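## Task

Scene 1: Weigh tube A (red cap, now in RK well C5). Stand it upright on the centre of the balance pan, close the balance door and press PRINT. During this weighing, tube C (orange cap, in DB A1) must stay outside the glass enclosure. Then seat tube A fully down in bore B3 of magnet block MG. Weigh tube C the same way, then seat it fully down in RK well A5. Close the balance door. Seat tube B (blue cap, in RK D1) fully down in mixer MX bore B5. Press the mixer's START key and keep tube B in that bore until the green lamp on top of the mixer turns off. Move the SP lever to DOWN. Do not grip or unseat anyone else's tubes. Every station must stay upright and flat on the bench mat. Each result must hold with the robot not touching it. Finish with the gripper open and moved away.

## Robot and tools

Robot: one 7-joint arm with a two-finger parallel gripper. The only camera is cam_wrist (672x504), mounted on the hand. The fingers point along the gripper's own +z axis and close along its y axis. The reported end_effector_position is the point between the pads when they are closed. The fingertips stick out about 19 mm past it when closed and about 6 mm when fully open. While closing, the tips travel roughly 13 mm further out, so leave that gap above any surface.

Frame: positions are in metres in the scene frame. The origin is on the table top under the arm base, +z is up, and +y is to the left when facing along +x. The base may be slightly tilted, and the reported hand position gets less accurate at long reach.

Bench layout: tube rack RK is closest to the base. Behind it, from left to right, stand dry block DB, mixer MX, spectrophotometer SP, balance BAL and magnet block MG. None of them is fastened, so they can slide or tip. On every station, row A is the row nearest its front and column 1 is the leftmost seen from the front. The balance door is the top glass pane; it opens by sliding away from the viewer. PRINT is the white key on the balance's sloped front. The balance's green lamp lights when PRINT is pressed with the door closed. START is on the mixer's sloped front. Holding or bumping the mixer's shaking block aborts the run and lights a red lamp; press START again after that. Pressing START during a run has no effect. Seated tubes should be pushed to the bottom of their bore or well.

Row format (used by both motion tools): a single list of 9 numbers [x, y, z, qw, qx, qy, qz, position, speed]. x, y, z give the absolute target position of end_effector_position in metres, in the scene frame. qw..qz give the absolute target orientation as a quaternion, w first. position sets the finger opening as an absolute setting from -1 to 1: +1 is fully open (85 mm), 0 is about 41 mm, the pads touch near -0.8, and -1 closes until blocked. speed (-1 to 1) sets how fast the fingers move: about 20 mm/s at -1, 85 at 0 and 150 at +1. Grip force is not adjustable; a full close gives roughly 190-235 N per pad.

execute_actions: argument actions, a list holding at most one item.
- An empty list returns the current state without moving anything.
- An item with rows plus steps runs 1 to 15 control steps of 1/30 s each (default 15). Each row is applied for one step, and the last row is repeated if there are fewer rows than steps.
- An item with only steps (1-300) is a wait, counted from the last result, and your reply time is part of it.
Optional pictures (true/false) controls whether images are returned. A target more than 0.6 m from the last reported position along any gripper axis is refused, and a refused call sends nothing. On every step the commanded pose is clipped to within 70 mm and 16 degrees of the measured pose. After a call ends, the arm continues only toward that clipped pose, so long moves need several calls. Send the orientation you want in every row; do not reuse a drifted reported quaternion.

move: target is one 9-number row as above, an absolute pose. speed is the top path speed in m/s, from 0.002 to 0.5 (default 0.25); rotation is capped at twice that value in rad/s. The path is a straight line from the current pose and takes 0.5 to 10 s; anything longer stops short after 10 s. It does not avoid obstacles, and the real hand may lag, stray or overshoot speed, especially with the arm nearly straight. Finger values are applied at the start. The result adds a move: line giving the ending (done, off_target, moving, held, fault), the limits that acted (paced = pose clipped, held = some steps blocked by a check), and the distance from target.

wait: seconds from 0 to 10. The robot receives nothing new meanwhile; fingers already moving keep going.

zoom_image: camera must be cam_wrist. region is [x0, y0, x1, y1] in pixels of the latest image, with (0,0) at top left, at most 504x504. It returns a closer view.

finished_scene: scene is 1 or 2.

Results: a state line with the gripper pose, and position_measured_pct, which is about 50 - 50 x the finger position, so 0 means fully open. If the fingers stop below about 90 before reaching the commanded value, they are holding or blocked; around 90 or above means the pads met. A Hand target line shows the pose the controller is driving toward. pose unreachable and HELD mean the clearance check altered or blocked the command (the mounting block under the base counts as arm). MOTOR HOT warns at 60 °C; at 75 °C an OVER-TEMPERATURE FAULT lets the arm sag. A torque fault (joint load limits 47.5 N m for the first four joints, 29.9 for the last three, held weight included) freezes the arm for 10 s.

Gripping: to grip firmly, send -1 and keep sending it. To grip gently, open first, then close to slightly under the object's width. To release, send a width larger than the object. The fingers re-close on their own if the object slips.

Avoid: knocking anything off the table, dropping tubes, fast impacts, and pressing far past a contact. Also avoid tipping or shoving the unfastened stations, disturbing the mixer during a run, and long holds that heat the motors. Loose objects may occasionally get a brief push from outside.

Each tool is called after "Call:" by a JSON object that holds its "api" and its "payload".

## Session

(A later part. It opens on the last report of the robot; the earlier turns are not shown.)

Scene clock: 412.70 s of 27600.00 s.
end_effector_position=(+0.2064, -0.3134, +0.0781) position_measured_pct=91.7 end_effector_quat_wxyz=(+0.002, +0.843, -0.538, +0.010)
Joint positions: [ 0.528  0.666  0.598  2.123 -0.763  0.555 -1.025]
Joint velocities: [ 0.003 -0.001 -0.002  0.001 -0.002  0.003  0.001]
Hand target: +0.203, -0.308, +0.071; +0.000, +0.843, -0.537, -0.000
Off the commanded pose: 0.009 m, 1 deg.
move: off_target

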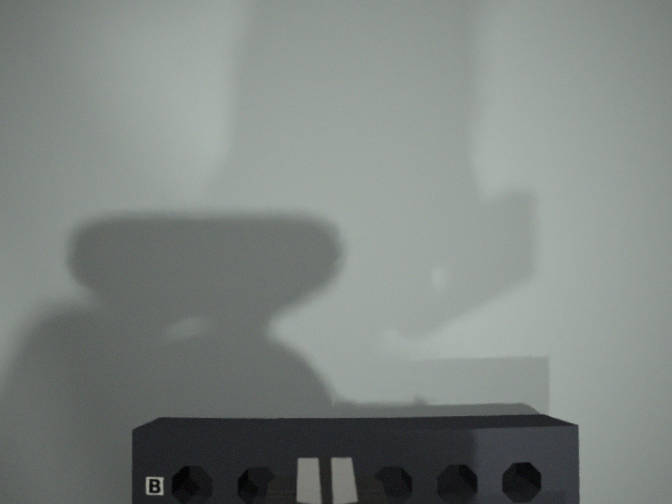

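Call:
{"api": "move", "payload": {"target": [0.197,-0.295,0.16,0,0.8434,-0.5373,0,-0.3,1], "speed": 0.2}}

Scene clock: 426.63 s of 27600.00 s.
end_effector_position=(+0.1970, -0.2949, +0.1597) position_measured_pct=65.1 end_effector_quat_wxyz=(-0.001, +0.843, -0.538, +0.000)
Joint positions: [ 0.354  0.479  0.802  2.096 -0.517  0.77  -1.234]
Joint velocities: [-0.003 -0.003 -0.002 -0.     0.001 -0.002 -0.001]
Hand target: +0.197, -0.295, +0.160; -0.001, +0.843, -0.537, +0.000
Off the commanded pose: 0.000 m, 0 deg.
move: done

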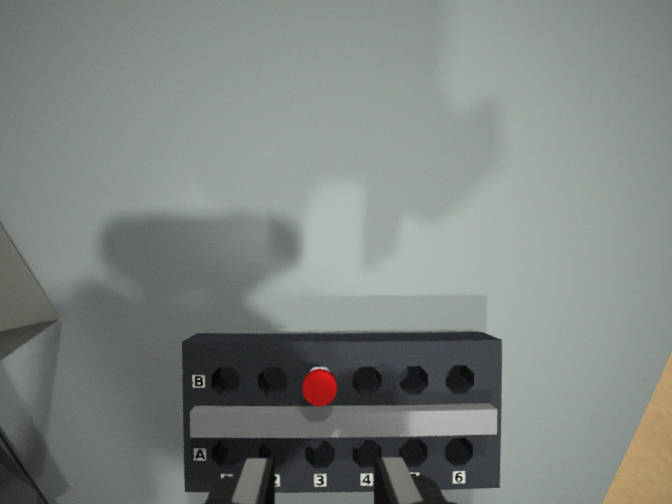

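Call:
{"api": "move", "payload": {"target": [0.27,0.0,0.26,0,1,0,0,-0.3,1], "speed": 0.45}}

Call:
{"api": "move", "payload": {"target": [0.15,0.29,0.30,0,0.8434,0.5373,0,-0.3,1], "speed": 0.45}}

Scene clock: 434.23 s of 27600.00 s.
end_effector_position=(+0.2707, +0.0005, +0.2595) position_measured_pct=65.1 end_effector_quat_wxyz=(-0.002, +1.000, -0.000, +0.001)
Joint positions: [-0.525 -0.022  0.455  2.152 -0.     0.995 -1.654]
Joint velocities: [-0.001 -0.001 -0.008 -0.    -0.     0.001 -0.   ]
Hand target: +0.271, +0.001, +0.260; -0.002, +1.000, +0.000, +0.001
Off the commanded pose: 0.001 m, 0 deg.
move: done

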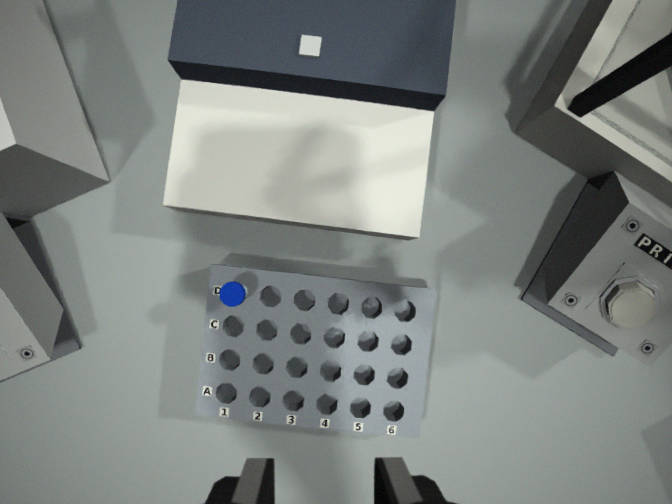

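Scene clock: 435.97 s of 27600.00 s.
end_effector_position=(+0.1500, +0.2904, +0.3004) position_measured_pct=65.1 end_effector_quat_wxyz=(-0.002, +0.844, +0.537, +0.000)
Joint positions: [-1.064  0.076 -0.113  1.904  0.015  1.15  -1.632]
Joint velocities: [-0.002  0.009 -0.004 -0.002  0.001  0.002 -0.001]
Hand target: +0.150, +0.290, +0.300; -0.001, +0.843, +0.537, +0.000
Off the commanded pose: 0.001 m, 0 deg.
move: done

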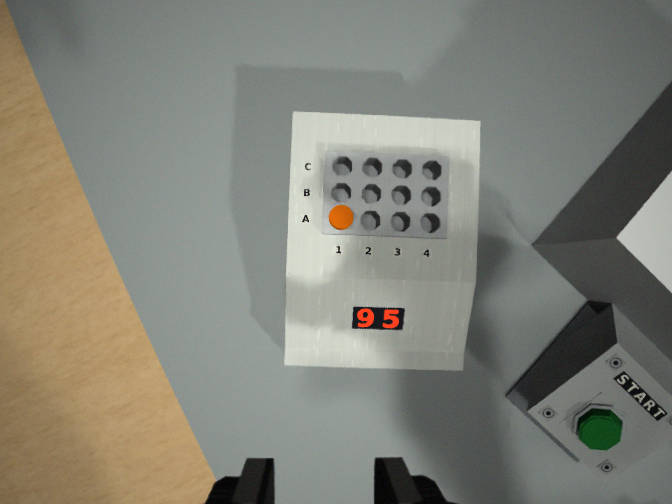

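Call:
{"api": "move", "payload": {"target": [0.188,0.346,0.19,0,0.8526,0.5225,0,-0.3,1], "speed": 0.3}}

Scene clock: 442.13 s of 27600.00 s.
end_effector_position=(+0.1881, +0.3461, +0.1904) position_measured_pct=65.1 end_effector_quat_wxyz=(+0.000, +0.853, +0.523, +0.000)
Joint positions: [-1.063  0.37  -0.092  1.92   0.055  0.844 -1.668]
Joint velocities: [-0.001  0.007 -0.    -0.     0.     0.001 -0.   ]
Hand target: +0.188, +0.346, +0.190; +0.000, +0.853, +0.523, +0.000
Off the commanded pose: 0.000 m, 0 deg.
move: done

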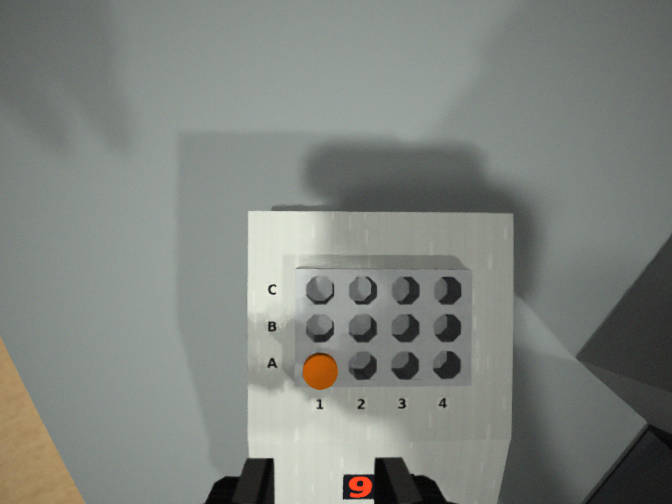

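Call:
{"api": "move", "payload": {"target": [0.1981,0.3657,0.125,0,0.8526,0.5225,0,-0.3,1], "speed": 0.15}}

Call:
{"api": "zoom_image", "payload": {"camera": "cam_wrist", "region": [250,300,550,504]}}

Scene clock: 452.23 s of 27600.00 s.
end_effector_position=(+0.1982, +0.3658, +0.1254) position_measured_pct=65.1 end_effector_quat_wxyz=(-0.000, +0.853, +0.523, +0.000)
Joint positions: [-1.07   0.528 -0.081  1.926  0.077  0.68  -1.684]
Joint velocities: [-0.     0.007  0.001  0.     0.    -0.    -0.   ]
Hand target: +0.198, +0.366, +0.125; +0.000, +0.853, +0.523, +0.000
Off the commanded pose: 0.000 m, 0 deg.
move: done

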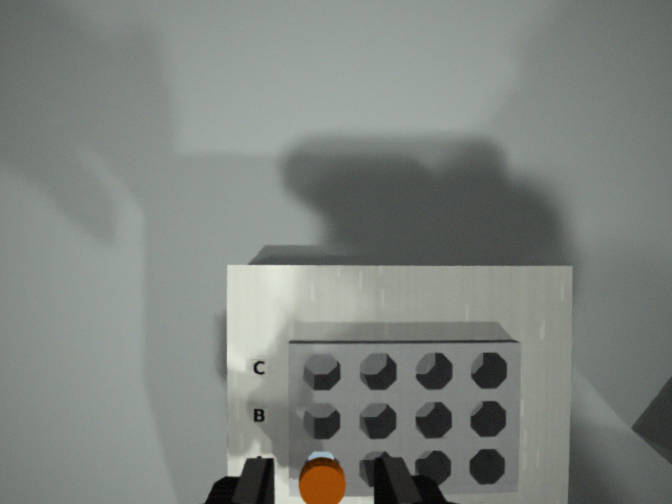

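Region (250, 300, 550, 504) of cam_wrist's 672x504 image, scaled by 1.680; it fills the top 343 rows of this view, and the rest is white.

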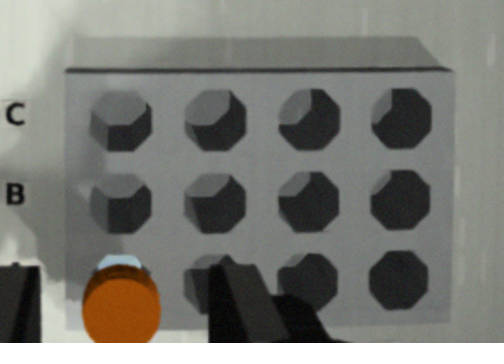

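Call:
{"api": "move", "payload": {"target": [0.1981,0.3657,0.099,0,0.8526,0.5225,0,-0.4,1], "speed": 0.05}}

Call:
{"api": "move", "payload": {"target": [0.1981,0.3657,0.099,0,0.8526,0.5225,0,-0.66,-0.5], "speed": 0.05}}

Call:
{"api": "move", "payload": {"target": [0.1981,0.3657,0.15,0,0.8526,0.5225,0,-0.66,-0.5], "speed": 0.1}}

Scene clock: 460.47 s of 27600.00 s.
end_effector_position=(+0.1982, +0.3658, +0.0992) position_measured_pct=69.8 end_effector_quat_wxyz=(-0.000, +0.853, +0.523, +0.000)
Joint positions: [-1.075  0.581 -0.075  1.948  0.086  0.605 -1.691]
Joint velocities: [ 0.002  0.004  0.001 -0.    -0.    -0.    -0.   ]
Hand target: +0.198, +0.366, +0.099; +0.000, +0.853, +0.523, +0.000
Off the commanded pose: 0.000 m, 0 deg.
move: done

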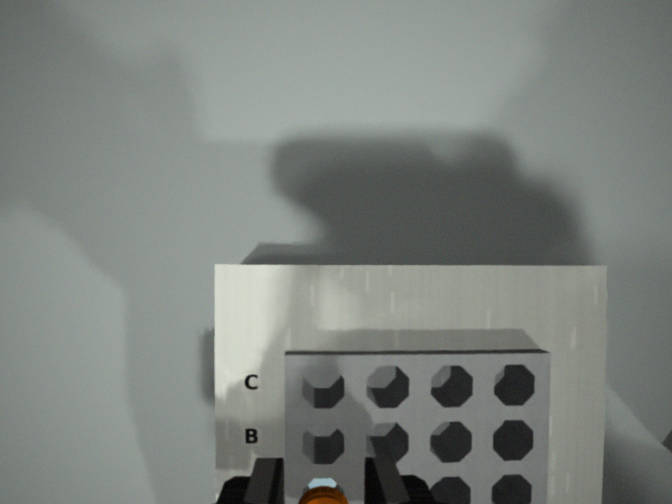

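Scene clock: 461.17 s of 27600.00 s.
end_effector_position=(+0.1982, +0.3658, +0.0992) position_measured_pct=80.6 end_effector_quat_wxyz=(-0.000, +0.853, +0.523, +0.000)
Joint positions: [-1.075  0.581 -0.075  1.948  0.086  0.605 -1.691]
Joint velocities: [ 0.    -0.     0.001  0.    -0.    -0.     0.001]
Hand target: +0.198, +0.366, +0.099; +0.000, +0.853, +0.523, +0.000
Off the commanded pose: 0.000 m, 0 deg.
move: done

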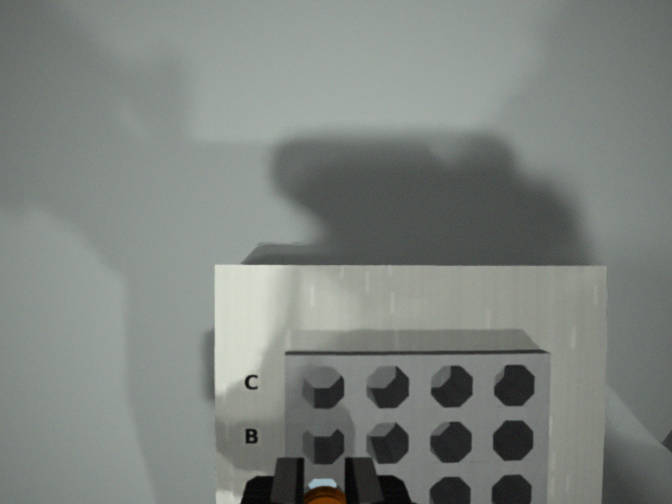

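Scene clock: 462.00 s of 27600.00 s.
end_effector_position=(+0.1980, +0.3656, +0.1498) position_measured_pct=80.6 end_effector_quat_wxyz=(+0.000, +0.853, +0.522, -0.000)
Joint positions: [-1.067  0.481 -0.086  1.901  0.068  0.752 -1.676]
Joint velocities: [ 0.002 -0.005  0.    -0.    -0.    -0.    -0.   ]
Hand target: +0.198, +0.366, +0.150; -0.000, +0.853, +0.522, -0.000
Off the commanded pose: 0.000 m, 0 deg.
move: done

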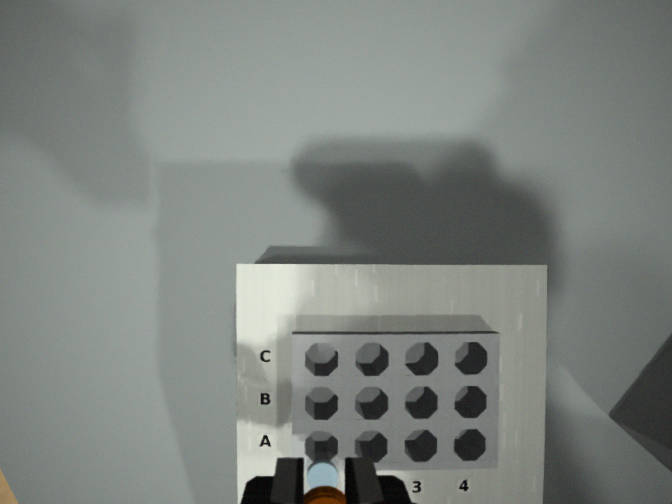

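Call:
{"api": "move", "payload": {"target": [0.21,0.30,0.28,0,0.92,0.39,0,-0.66,-0.5], "speed": 0.35}}

Call:
{"api": "move", "payload": {"target": [0.434,-0.2382,0.305,0,0.965,-0.263,0,-0.66,-0.5], "speed": 0.4}}

Call:
{"api": "move", "payload": {"target": [0.434,-0.2382,0.143,0,0.965,-0.263,0,-0.66,-0.5], "speed": 0.18}}

Call:
{"api": "move", "payload": {"target": [0.434,-0.2382,0.1345,0,0.965,-0.263,0,-0.66,-0.5], "speed": 0.012}}

Scene clock: 473.07 s of 27600.00 s.
end_effector_position=(+0.2099, +0.2999, +0.2797) position_measured_pct=80.6 end_effector_quat_wxyz=(+0.000, +0.921, +0.390, -0.000)
Joint positions: [-1.011  0.185 -0.016  1.844  0.01   1.102 -1.813]
Joint velocities: [-0.001 -0.004  0.001  0.001 -0.    -0.003  0.   ]
Hand target: +0.210, +0.300, +0.280; -0.000, +0.921, +0.390, -0.000
Off the commanded pose: 0.000 m, 0 deg.
move: done

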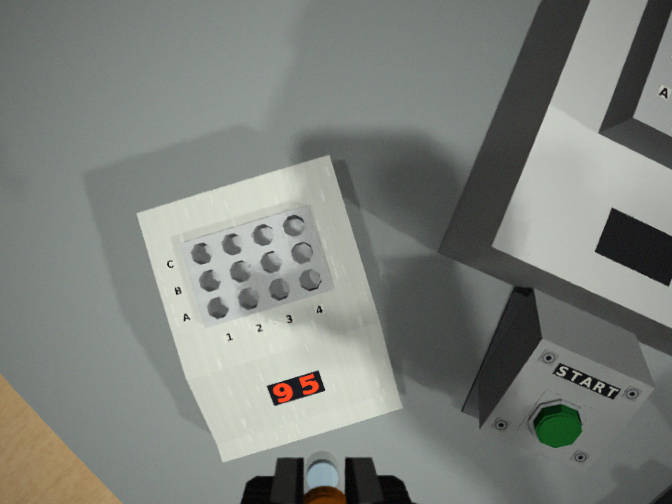

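Scene clock: 475.43 s of 27600.00 s.
end_effector_position=(+0.4338, -0.2390, +0.3055) position_measured_pct=80.6 end_effector_quat_wxyz=(+0.003, +0.965, -0.263, +0.001)
Joint positions: [ 0.071  0.523  0.678  1.382 -0.335  1.341 -1.359]
Joint velocities: [ 0.002  0.004  0.001 -0.    -0.001 -0.001  0.   ]
Hand target: +0.434, -0.239, +0.305; +0.003, +0.965, -0.263, +0.001
Off the commanded pose: 0.001 m, 0 deg.
move: done

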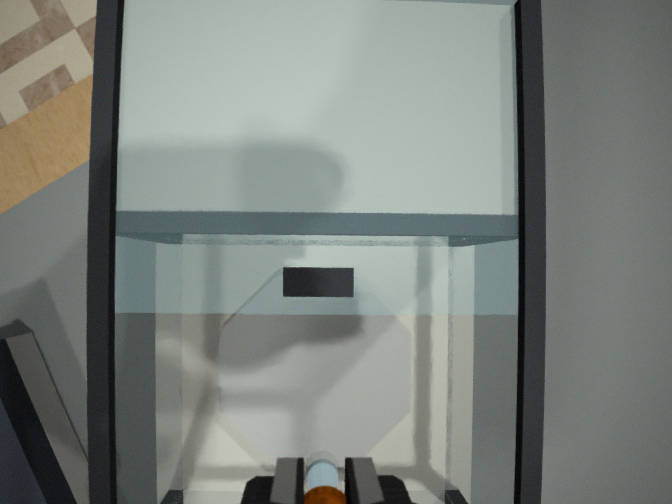

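Scene clock: 476.70 s of 27600.00 s.
end_effector_position=(+0.4343, -0.2383, +0.1434) position_measured_pct=80.6 end_effector_quat_wxyz=(+0.000, +0.965, -0.263, +0.000)
Joint positions: [ 0.118  0.706  0.579  1.642 -0.473  0.929 -1.241]
Joint velocities: [ 0.003  0.005  0.001 -0.    -0.     0.001  0.001]
Hand target: +0.434, -0.238, +0.143; +0.000, +0.965, -0.263, -0.000
Off the commanded pose: 0.000 m, 0 deg.
move: done

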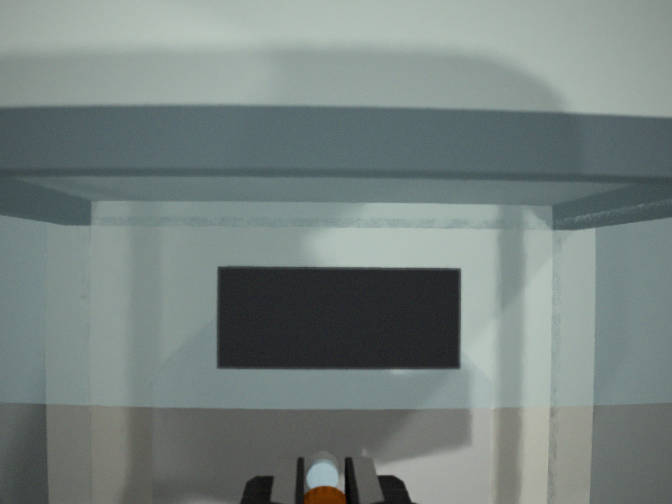

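Scene clock: 477.67 s of 27600.00 s.
end_effector_position=(+0.4364, -0.2398, +0.1405) position_measured_pct=80.6 end_effector_quat_wxyz=(+0.000, +0.965, -0.263, +0.006)
Joint positions: [ 0.122  0.709  0.574  1.648 -0.483  0.911 -1.232]
Joint velocities: [-0.    -0.    -0.001  0.001 -0.001 -0.001  0.001]
Hand target: +0.434, -0.238, +0.135; +0.000, +0.965, -0.263, -0.000
Off the commanded pose: 0.007 m, 1 deg.
move: off_target

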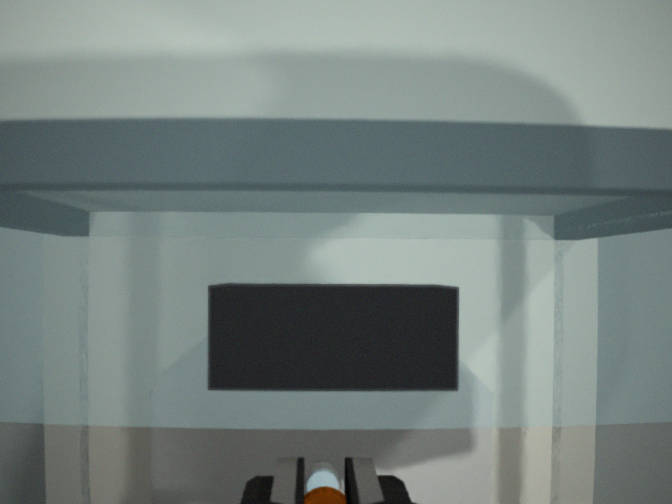

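Call:
{"api": "move", "payload": {"target": [0.435,-0.2388,0.1418,0,0.965,-0.263,0,-0.66,-0.5], "speed": 0.02}}

Call:
{"api": "move", "payload": {"target": [0.435,-0.2388,0.1418,0,0.965,-0.263,0,-0.4,-0.8], "speed": 0.02}}

Call:
{"api": "move", "payload": {"target": [0.435,-0.2388,0.258,0,0.965,-0.263,0,-0.4,-0.8], "speed": 0.18}}

Scene clock: 484.57 s of 27600.00 s.
end_effector_position=(+0.4350, -0.2388, +0.1418) position_measured_pct=80.6 end_effector_quat_wxyz=(-0.000, +0.965, -0.263, +0.000)
Joint positions: [ 0.12   0.71   0.577  1.64  -0.475  0.928 -1.24 ]
Joint velocities: [ 0.002  0.     0.    -0.001  0.    -0.    -0.001]
Hand target: +0.435, -0.239, +0.142; -0.000, +0.965, -0.263, +0.000
Off the commanded pose: 0.000 m, 0 deg.
move: done

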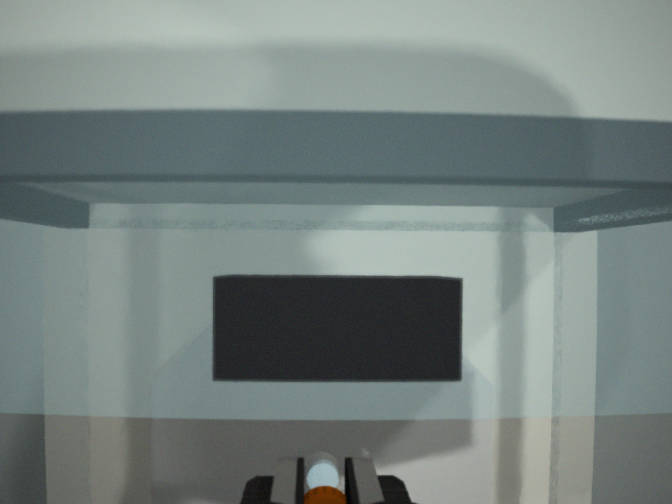

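Scene clock: 485.27 s of 27600.00 s.
end_effector_position=(+0.4350, -0.2388, +0.1418) position_measured_pct=69.8 end_effector_quat_wxyz=(+0.000, +0.965, -0.263, +0.000)
Joint positions: [ 0.12   0.71   0.577  1.64  -0.475  0.928 -1.24 ]
Joint velocities: [ 0.002  0.     0.     0.    -0.    -0.002  0.   ]
Hand target: +0.435, -0.239, +0.142; +0.000, +0.965, -0.263, +0.000
Off the commanded pose: 0.000 m, 0 deg.
move: done

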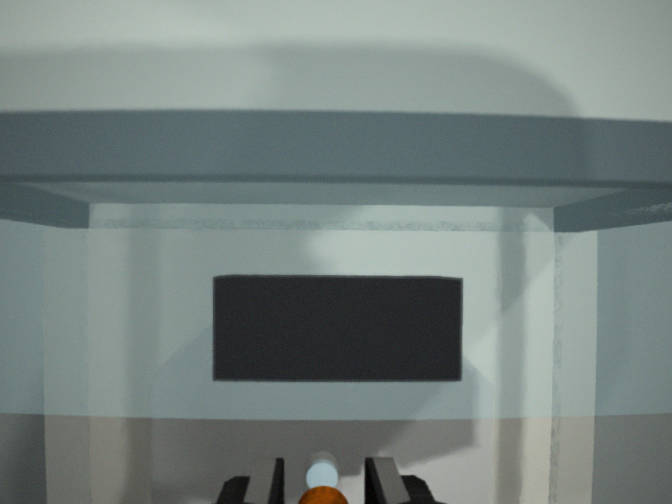

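Scene clock: 486.27 s of 27600.00 s.
end_effector_position=(+0.4349, -0.2387, +0.2578) position_measured_pct=69.8 end_effector_quat_wxyz=(-0.000, +0.965, -0.263, -0.000)
Joint positions: [ 0.079  0.566  0.656  1.475 -0.369  1.219 -1.329]
Joint velocities: [-0.002 -0.003 -0.    -0.001  0.     0.    -0.   ]
Hand target: +0.435, -0.239, +0.258; -0.000, +0.965, -0.263, +0.000
Off the commanded pose: 0.000 m, 0 deg.
move: done

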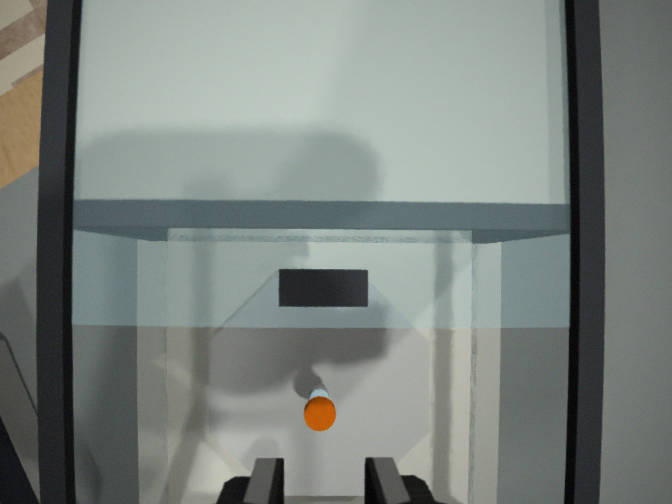

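Call:
{"api": "move", "payload": {"target": [0.501,-0.2774,0.256,0,0.965,-0.263,0,-1,1], "speed": 0.3}}

Call:
{"api": "move", "payload": {"target": [0.501,-0.2774,0.237,0,0.965,-0.263,0,-1,1], "speed": 0.08}}

Call:
{"api": "move", "payload": {"target": [0.3975,-0.2164,0.237,0,0.965,-0.263,0,-1,1], "speed": 0.07}}

Call:
{"api": "move", "payload": {"target": [0.400,-0.218,0.256,0,0.965,-0.263,0,-1,1], "speed": 0.15}}

Call:
{"api": "move", "payload": {"target": [0.304,-0.161,0.25,0,0.965,-0.263,0,-1,1], "speed": 0.3}}

Scene clock: 499.20 s of 27600.00 s.
end_effector_position=(+0.5013, -0.2770, +0.2566) position_measured_pct=91.7 end_effector_quat_wxyz=(+0.000, +0.965, -0.263, +0.000)
Joint positions: [ 0.185  0.742  0.626  1.156 -0.429  1.361 -1.347]
Joint velocities: [ 0.005  0.009  0.001 -0.003 -0.    -0.     0.001]
Hand target: +0.501, -0.277, +0.256; +0.000, +0.965, -0.263, -0.000
Off the commanded pose: 0.001 m, 0 deg.
move: done

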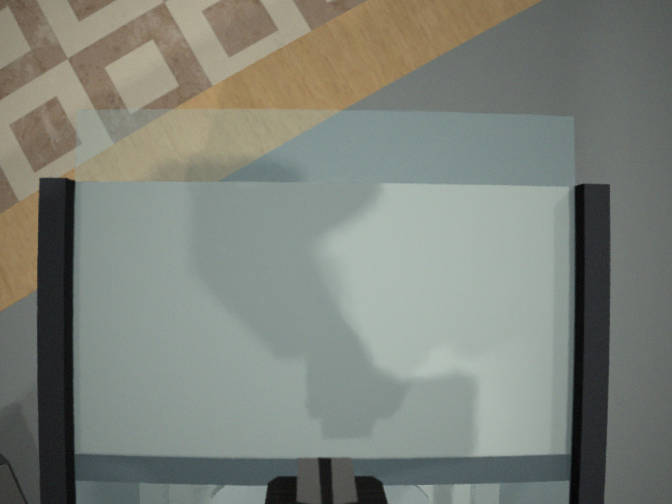

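Scene clock: 499.90 s of 27600.00 s.
end_effector_position=(+0.5010, -0.2774, +0.2370) position_measured_pct=91.7 end_effector_quat_wxyz=(+0.000, +0.965, -0.263, +0.000)
Joint positions: [ 0.184  0.758  0.619  1.193 -0.437  1.312 -1.337]
Joint velocities: [ 0.     0.     0.     0.001  0.    -0.002  0.   ]
Hand target: +0.501, -0.277, +0.237; +0.000, +0.965, -0.263, -0.000
Off the commanded pose: 0.000 m, 0 deg.
move: done

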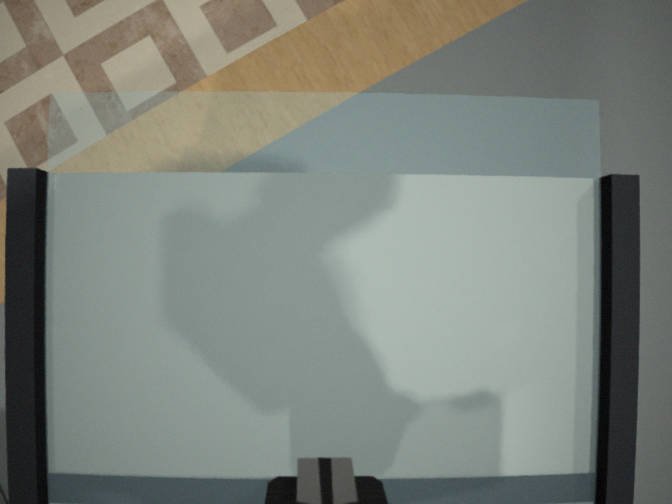

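Scene clock: 501.90 s of 27600.00 s.
end_effector_position=(+0.3981, -0.2173, +0.2368) position_measured_pct=91.7 end_effector_quat_wxyz=(+0.000, +0.965, -0.263, +0.001)
Joint positions: [ 0.023  0.496  0.67   1.668 -0.353  1.092 -1.319]
Joint velocities: [-0.002 -0.006 -0.     0.002  0.002 -0.     0.   ]
Hand target: +0.397, -0.216, +0.237; -0.000, +0.965, -0.263, +0.000
Off the commanded pose: 0.001 m, 0 deg.
move: done

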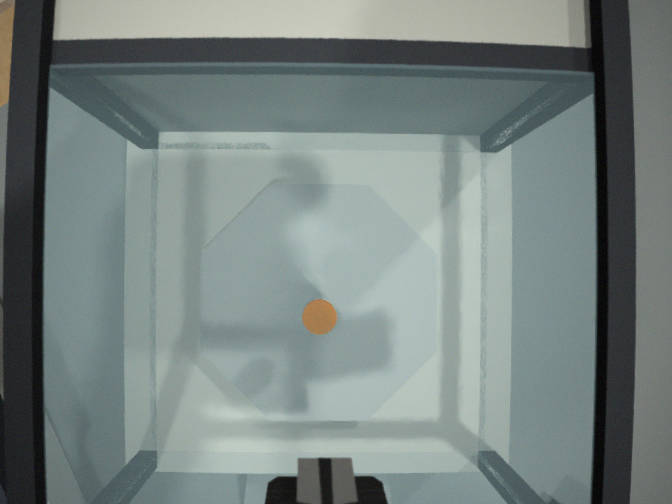

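Scene clock: 502.60 s of 27600.00 s.
end_effector_position=(+0.4000, -0.2180, +0.2560) position_measured_pct=91.7 end_effector_quat_wxyz=(-0.000, +0.965, -0.263, -0.000)
Joint positions: [ 0.018  0.479  0.68   1.624 -0.336  1.15  -1.335]
Joint velocities: [-0.    -0.001 -0.002 -0.     0.    -0.001 -0.001]
Hand target: +0.400, -0.218, +0.256; -0.000, +0.965, -0.263, +0.000
Off the commanded pose: 0.000 m, 0 deg.
move: done

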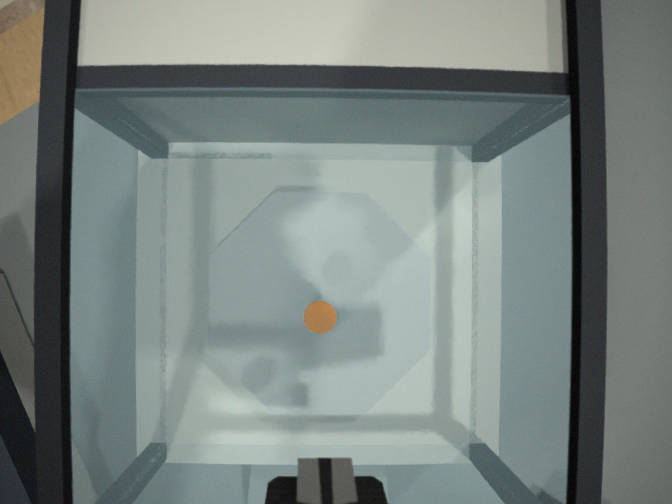

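Scene clock: 503.57 s of 27600.00 s.
end_effector_position=(+0.3039, -0.1611, +0.2495) position_measured_pct=91.7 end_effector_quat_wxyz=(-0.000, +0.965, -0.263, -0.000)
Joint positions: [-0.157  0.221  0.726  1.983 -0.188  0.996 -1.457]
Joint velocities: [-0.003 -0.007 -0.003  0.001  0.001  0.002 -0.003]
Hand target: +0.304, -0.161, +0.250; -0.001, +0.965, -0.263, -0.000
Off the commanded pose: 0.001 m, 0 deg.
move: done

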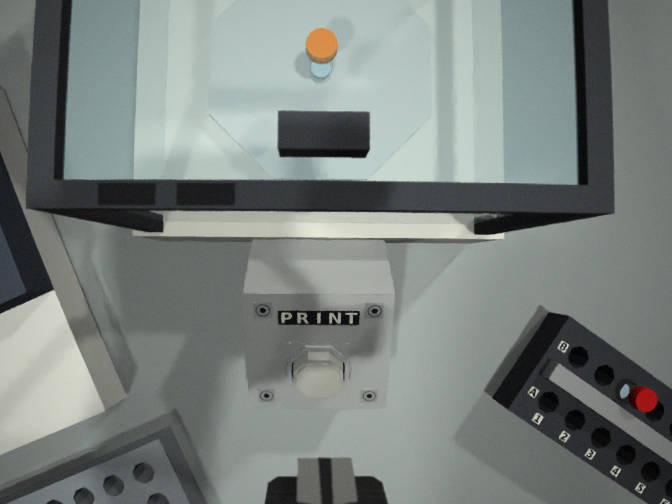

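Call:
{"api": "move", "payload": {"target": [0.304,-0.161,0.108,0,0.965,-0.263,0,-1,1], "speed": 0.25}}

Call:
{"api": "move", "payload": {"target": [0.304,-0.161,0.094,0,0.965,-0.263,0,-1,1], "speed": 0.025}}

Call:
{"api": "move", "payload": {"target": [0.304,-0.161,0.255,0,0.965,-0.263,0,0,1], "speed": 0.3}}

Scene clock: 510.83 s of 27600.00 s.
end_effector_position=(+0.3041, -0.1612, +0.1084) position_measured_pct=91.7 end_effector_quat_wxyz=(+0.001, +0.965, -0.263, -0.000)
Joint positions: [ 0.044  0.52   0.533  2.185 -0.52   0.553 -1.145]
Joint velocities: [ 0.003  0.004  0.     0.001 -0.001 -0.    -0.   ]
Hand target: +0.304, -0.161, +0.108; +0.001, +0.965, -0.263, -0.000
Off the commanded pose: 0.000 m, 0 deg.
move: done

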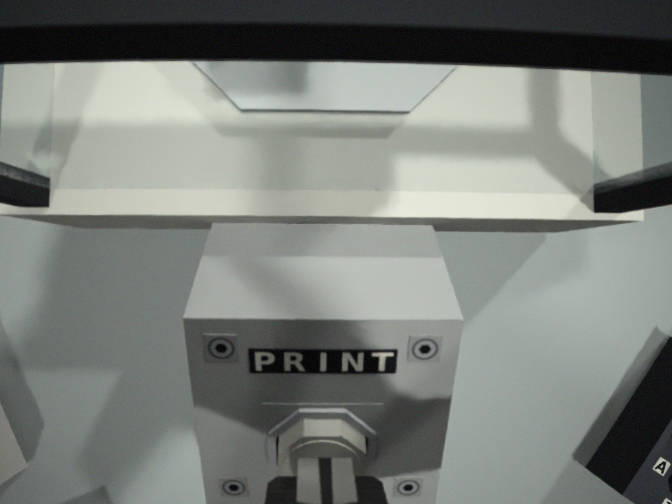

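Scene clock: 511.63 s of 27600.00 s.
end_effector_position=(+0.3043, -0.1611, +0.0947) position_measured_pct=91.7 end_effector_quat_wxyz=(-0.000, +0.965, -0.263, +0.001)
Joint positions: [ 0.077  0.55   0.493  2.196 -0.558  0.509 -1.112]
Joint velocities: [ 0.003  0.001 -0.001 -0.001 -0.002  0.003  0.001]
Hand target: +0.304, -0.161, +0.094; +0.000, +0.965, -0.263, -0.000
Off the commanded pose: 0.001 m, 0 deg.
move: done

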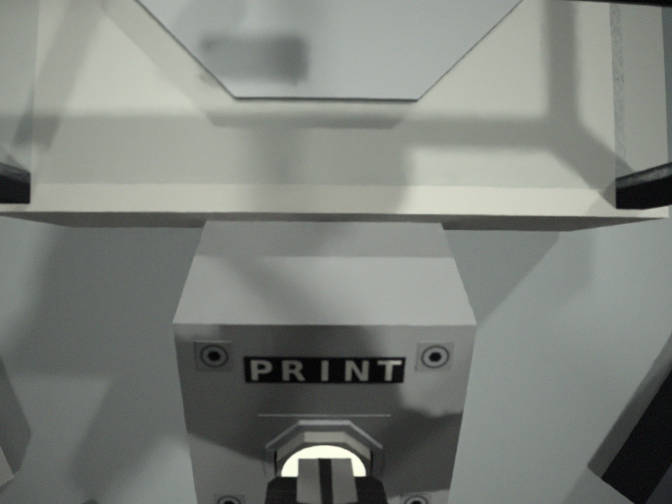

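Scene clock: 512.73 s of 27600.00 s.
end_effector_position=(+0.3040, -0.1607, +0.2546) position_measured_pct=50.0 end_effector_quat_wxyz=(-0.001, +0.965, -0.263, +0.000)
Joint positions: [-0.153  0.21   0.716  1.973 -0.177  1.011 -1.47 ]
Joint velocities: [-0.004 -0.005 -0.002  0.     0.001 -0.001 -0.001]
Hand target: +0.304, -0.161, +0.255; -0.001, +0.965, -0.263, +0.000
Off the commanded pose: 0.000 m, 0 deg.
move: done

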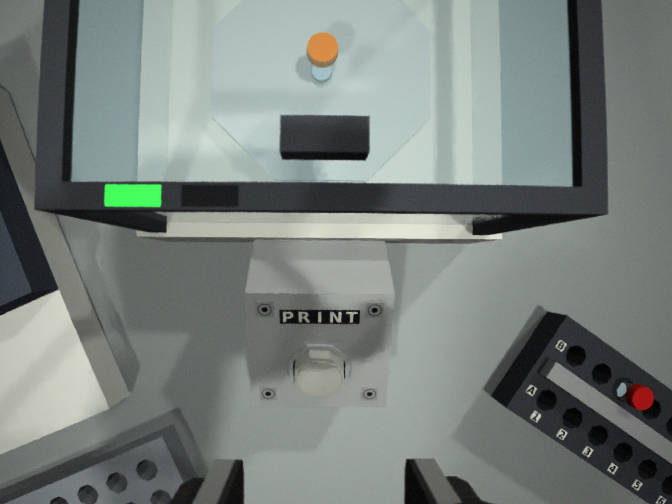

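Call:
{"api": "move", "payload": {"target": [0.3895,-0.2113,0.253,0,0.965,-0.263,0,0,1], "speed": 0.3}}

Call:
{"api": "move", "payload": {"target": [0.3895,-0.2113,0.235,0,0.965,-0.263,0,0,1], "speed": 0.1}}

Call:
{"api": "move", "payload": {"target": [0.3895,-0.2113,0.235,0,0.965,-0.263,0,-0.4,0], "speed": 0.08}}

Call:
{"api": "move", "payload": {"target": [0.4852,-0.2676,0.235,0,0.965,-0.263,0,-0.4,0], "speed": 0.12}}

Call:
{"api": "execute_actions", "payload": {"actions": [{"rows":[[0.4852,-0.2676,0.235,0,0.965,-0.263,0,-0.15,1],[0.4852,-0.2676,0.235,0,0.965,-0.263,0,-0.15,1],[0.4852,-0.2676,0.235,0,0.965,-0.263,0,-0.15,1],[0.4852,-0.2676,0.235,0,0.965,-0.263,0,-0.15,1],[0.4852,-0.2676,0.238,0,0.965,-0.263,0,-0.15,1],[0.4852,-0.2676,0.242,0,0.965,-0.263,0,-0.15,1],[0.4852,-0.2676,0.247,0,0.965,-0.263,0,-0.15,1],[0.4852,-0.2676,0.252,0,0.965,-0.263,0,-0.15,1],[0.4852,-0.2676,0.255,0,0.965,-0.263,0,-0.15,1]],"steps":15}], "pictures": false}}

Call:
{"api": "move", "payload": {"target": [0.4335,-0.238,0.252,0,0.965,-0.263,0,-0.3,1], "speed": 0.25}}

Scene clock: 526.80 s of 27600.00 s.
end_effector_position=(+0.3895, -0.2113, +0.2535) position_measured_pct=50.0 end_effector_quat_wxyz=(+0.001, +0.965, -0.263, +0.000)
Joint positions: [ 0.002  0.452  0.679  1.672 -0.321  1.123 -1.344]
Joint velocities: [ 0.002  0.005  0.001 -0.    -0.001  0.     0.001]
Hand target: +0.389, -0.211, +0.253; +0.001, +0.965, -0.263, +0.000
Off the commanded pose: 0.000 m, 0 deg.
move: done

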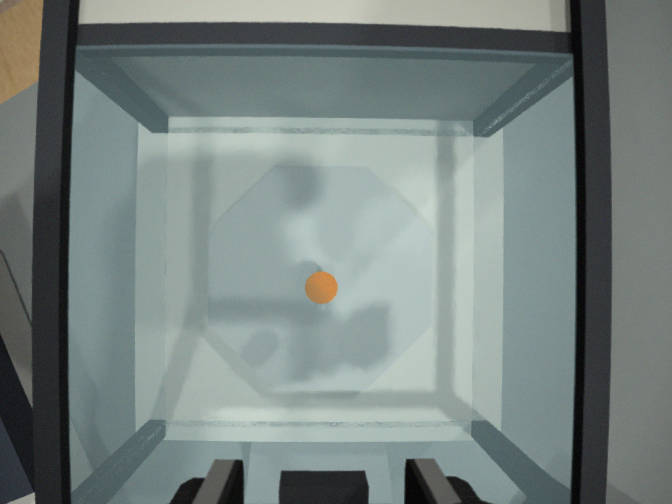

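Scene clock: 527.50 s of 27600.00 s.
end_effector_position=(+0.3896, -0.2113, +0.2351) position_measured_pct=50.0 end_effector_quat_wxyz=(+0.000, +0.965, -0.263, +0.000)
Joint positions: [ 0.012  0.475  0.666  1.704 -0.341  1.073 -1.327]
Joint velocities: [ 0.001  0.001  0.001  0.    -0.    -0.     0.001]
Hand target: +0.390, -0.211, +0.235; +0.000, +0.965, -0.263, -0.000
Off the commanded pose: 0.000 m, 0 deg.
move: done

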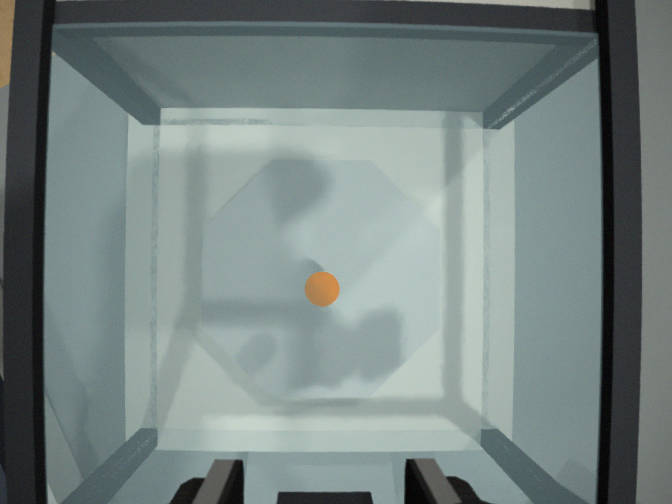

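Scene clock: 528.20 s of 27600.00 s.
end_effector_position=(+0.3895, -0.2113, +0.2352) position_measured_pct=67.9 end_effector_quat_wxyz=(-0.000, +0.965, -0.263, +0.000)
Joint positions: [ 0.012  0.475  0.667  1.704 -0.341  1.073 -1.327]
Joint velocities: [ 0.    -0.    -0.     0.     0.    -0.002 -0.001]
Hand target: +0.389, -0.211, +0.235; +0.000, +0.965, -0.263, -0.000
Off the commanded pose: 0.000 m, 0 deg.
move: done

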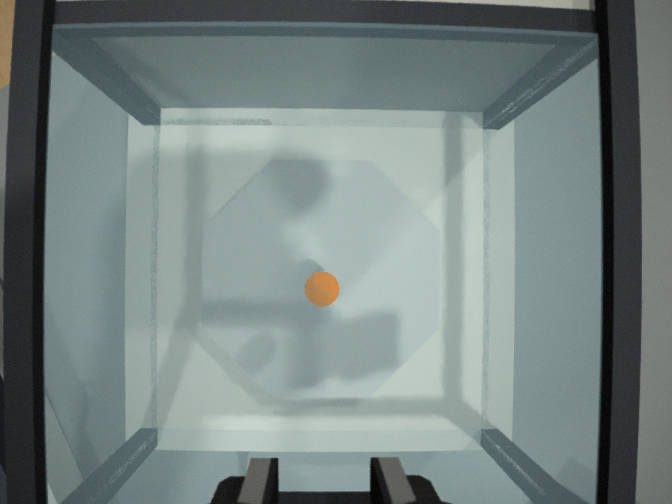

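Scene clock: 529.50 s of 27600.00 s.
end_effector_position=(+0.4850, -0.2678, +0.2358) position_measured_pct=67.9 end_effector_quat_wxyz=(+0.001, +0.965, -0.263, +0.000)
Joint positions: [ 0.159  0.715  0.621  1.281 -0.422  1.268 -1.33 ]
Joint velocities: [ 0.003  0.003  0.    -0.006 -0.002  0.001 -0.001]
Hand target: +0.485, -0.268, +0.235; +0.000, +0.965, -0.263, -0.000
Off the commanded pose: 0.001 m, 0 deg.
move: done

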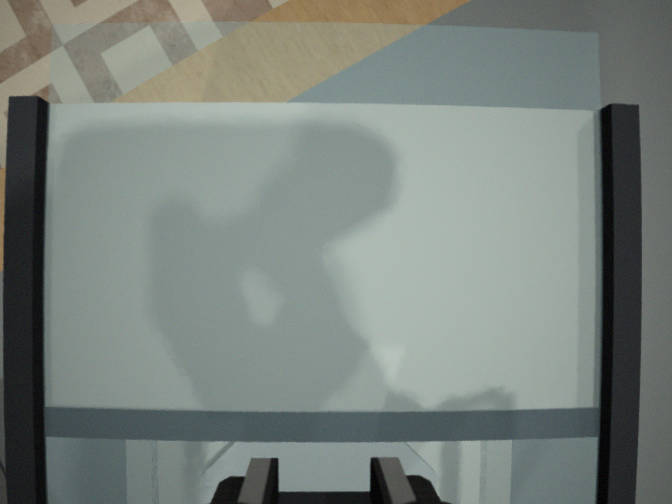

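Scene clock: 530.00 s of 27600.00 s.
end_effector_position=(+0.4851, -0.2676, +0.2549) position_measured_pct=57.5 end_effector_quat_wxyz=(-0.000, +0.965, -0.263, -0.000)
Joint positions: [ 0.161  0.699  0.628  1.244 -0.413  1.318 -1.34 ]
Joint velocities: [-0.001 -0.    -0.003 -0.004 -0.001  0.002  0.   ]
Hand target: +0.485, -0.268, +0.255; -0.000, +0.965, -0.263, +0.000
Off the commanded pose: 0.000 m, 0 deg.
Steps of this call (steps 1 to 15: all 15 steps of this action). Readings (end_effector_position | what the end effector reports):
1: (+0.4850, -0.2678, +0.2358) | position_measured_pct=67.9
2: (+0.4850, -0.2678, +0.2355) | position_measured_pct=67.1
4: (+0.4852, -0.2677, +0.2352) | position_measured_pct=60.7
8: (+0.4854, -0.2674, +0.2439) | position_measured_pct=57.9
15: the state above

Scene clock: 531.03 s of 27600.00 s.
end_effector_position=(+0.4333, -0.2384, +0.2515) position_measured_pct=65.1 end_effector_quat_wxyz=(-0.000, +0.965, -0.263, -0.000)
Joint positions: [ 0.081  0.569  0.651  1.492 -0.37   1.2   -1.326]
Joint velocities: [-0.008 -0.01  -0.002  0.003  0.001 -0.004 -0.001]
Hand target: +0.433, -0.238, +0.252; -0.000, +0.965, -0.263, +0.000
Off the commanded pose: 0.001 m, 0 deg.
move: done

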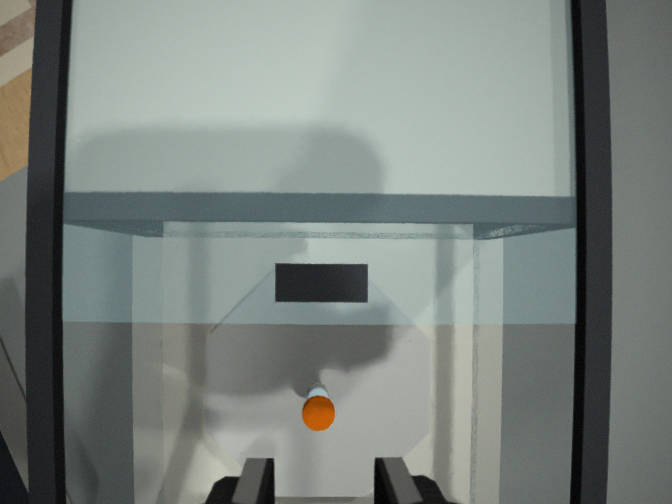

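Call:
{"api": "move", "payload": {"target": [0.4336,-0.238,0.131,0,0.965,-0.263,0,-0.3,1], "speed": 0.18}}

Call:
{"api": "move", "payload": {"target": [0.4336,-0.238,0.131,0,0.965,-0.263,0,-0.66,-0.5], "speed": 0.15}}

Call:
{"api": "move", "payload": {"target": [0.4336,-0.238,0.285,0,0.965,-0.263,0,-0.66,-0.5], "speed": 0.22}}

Call:
{"api": "move", "payload": {"target": [0.33,-0.14,0.28,0,0.98,-0.2,0,-0.66,-0.5], "speed": 0.35}}

Call:
{"api": "move", "payload": {"target": [0.249,-0.024,0.10,0,0.9988,-0.0497,0,-0.66,-0.5], "speed": 0.3}}

Scene clock: 545.43 s of 27600.00 s.
end_effector_position=(+0.4338, -0.2380, +0.1313) position_measured_pct=65.1 end_effector_quat_wxyz=(+0.000, +0.965, -0.263, +0.000)
Joint positions: [ 0.125  0.723  0.566  1.655 -0.484  0.9   -1.231]
Joint velocities: [ 0.003  0.005  0.001  0.001 -0.001 -0.     0.001]
Hand target: +0.434, -0.238, +0.131; +0.000, +0.965, -0.263, -0.000
Off the commanded pose: 0.000 m, 0 deg.
move: done

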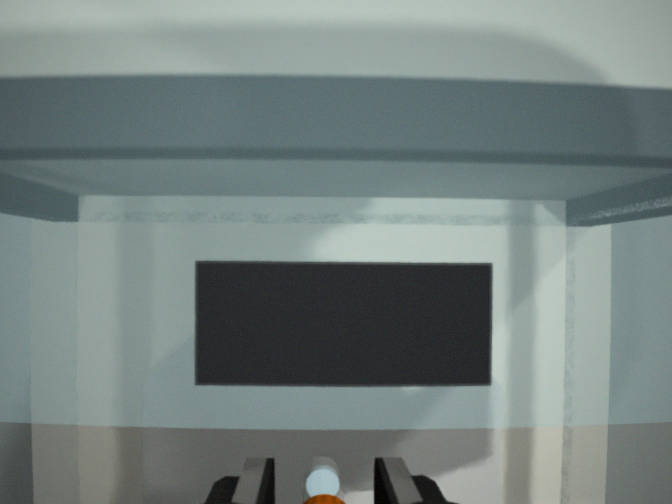

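Scene clock: 546.13 s of 27600.00 s.
end_effector_position=(+0.4337, -0.2380, +0.1312) position_measured_pct=80.6 end_effector_quat_wxyz=(-0.000, +0.965, -0.263, +0.000)
Joint positions: [ 0.126  0.723  0.566  1.656 -0.485  0.899 -1.231]
Joint velocities: [ 0.001  0.    -0.001 -0.    -0.    -0.002  0.   ]
Hand target: +0.434, -0.238, +0.131; +0.000, +0.965, -0.263, -0.000
Off the commanded pose: 0.000 m, 0 deg.
move: done

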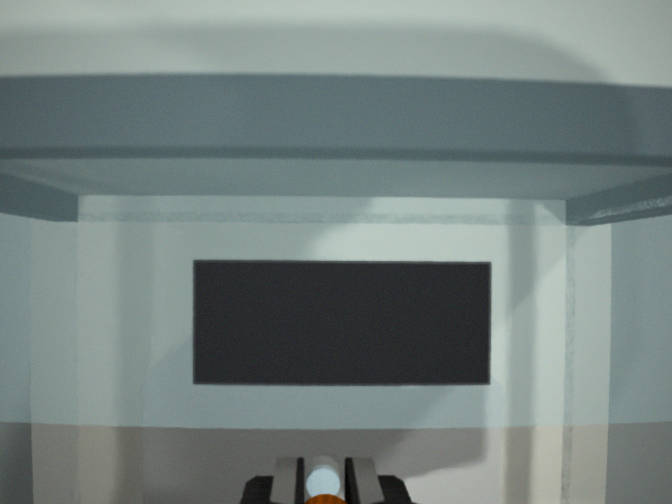

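Scene clock: 547.23 s of 27600.00 s.
end_effector_position=(+0.4335, -0.2378, +0.2848) position_measured_pct=80.6 end_effector_quat_wxyz=(-0.000, +0.965, -0.263, +0.000)
Joint positions: [ 0.076  0.538  0.665  1.427 -0.349  1.288 -1.348]
Joint velocities: [-0.001 -0.002  0.    -0.001  0.001  0.003 -0.001]
Hand target: +0.434, -0.238, +0.285; -0.000, +0.965, -0.263, +0.000
Off the commanded pose: 0.000 m, 0 deg.
move: done

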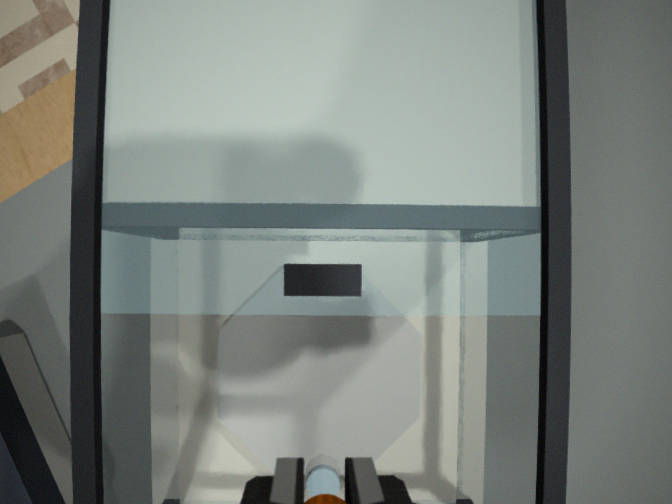

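Scene clock: 548.33 s of 27600.00 s.
end_effector_position=(+0.3300, -0.1400, +0.2795) position_measured_pct=80.6 end_effector_quat_wxyz=(-0.001, +0.980, -0.200, -0.000)
Joint positions: [-0.196  0.202  0.671  1.88  -0.154  1.1   -1.452]
Joint velocities: [-0.002 -0.005 -0.001  0.     0.001 -0.002 -0.002]
Hand target: +0.330, -0.140, +0.280; -0.001, +0.980, -0.200, +0.000
Off the commanded pose: 0.001 m, 0 deg.
move: done

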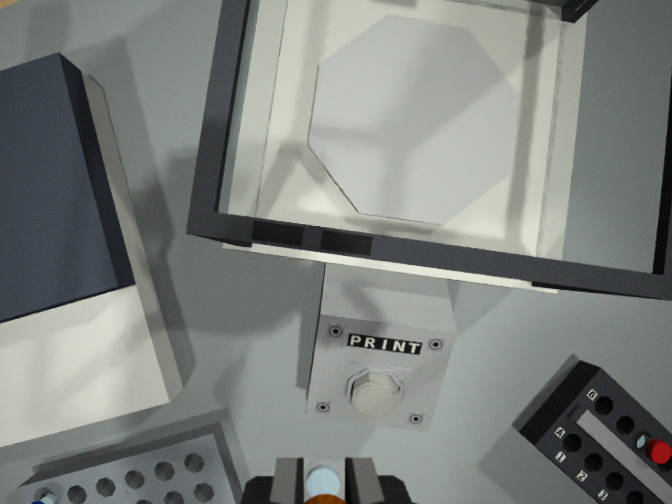

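Scene clock: 549.67 s of 27600.00 s.
end_effector_position=(+0.2495, -0.0236, +0.1003) position_measured_pct=80.6 end_effector_quat_wxyz=(+0.000, +0.999, -0.048, +0.000)
Joint positions: [-0.247  0.384  0.336  2.478 -0.434  0.315 -1.2  ]
Joint velocities: [ 0.016  0.007  0.005  0.002 -0.007 -0.002  0.007]
Hand target: +0.249, -0.024, +0.100; +0.000, +0.999, -0.050, +0.000
Off the commanded pose: 0.001 m, 0 deg.
move: done

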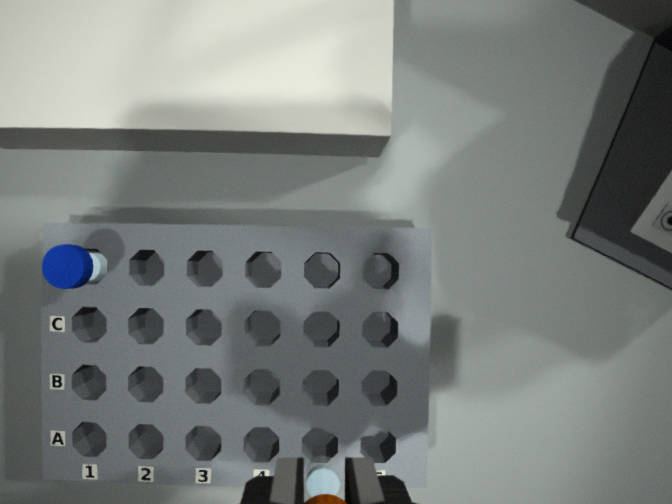

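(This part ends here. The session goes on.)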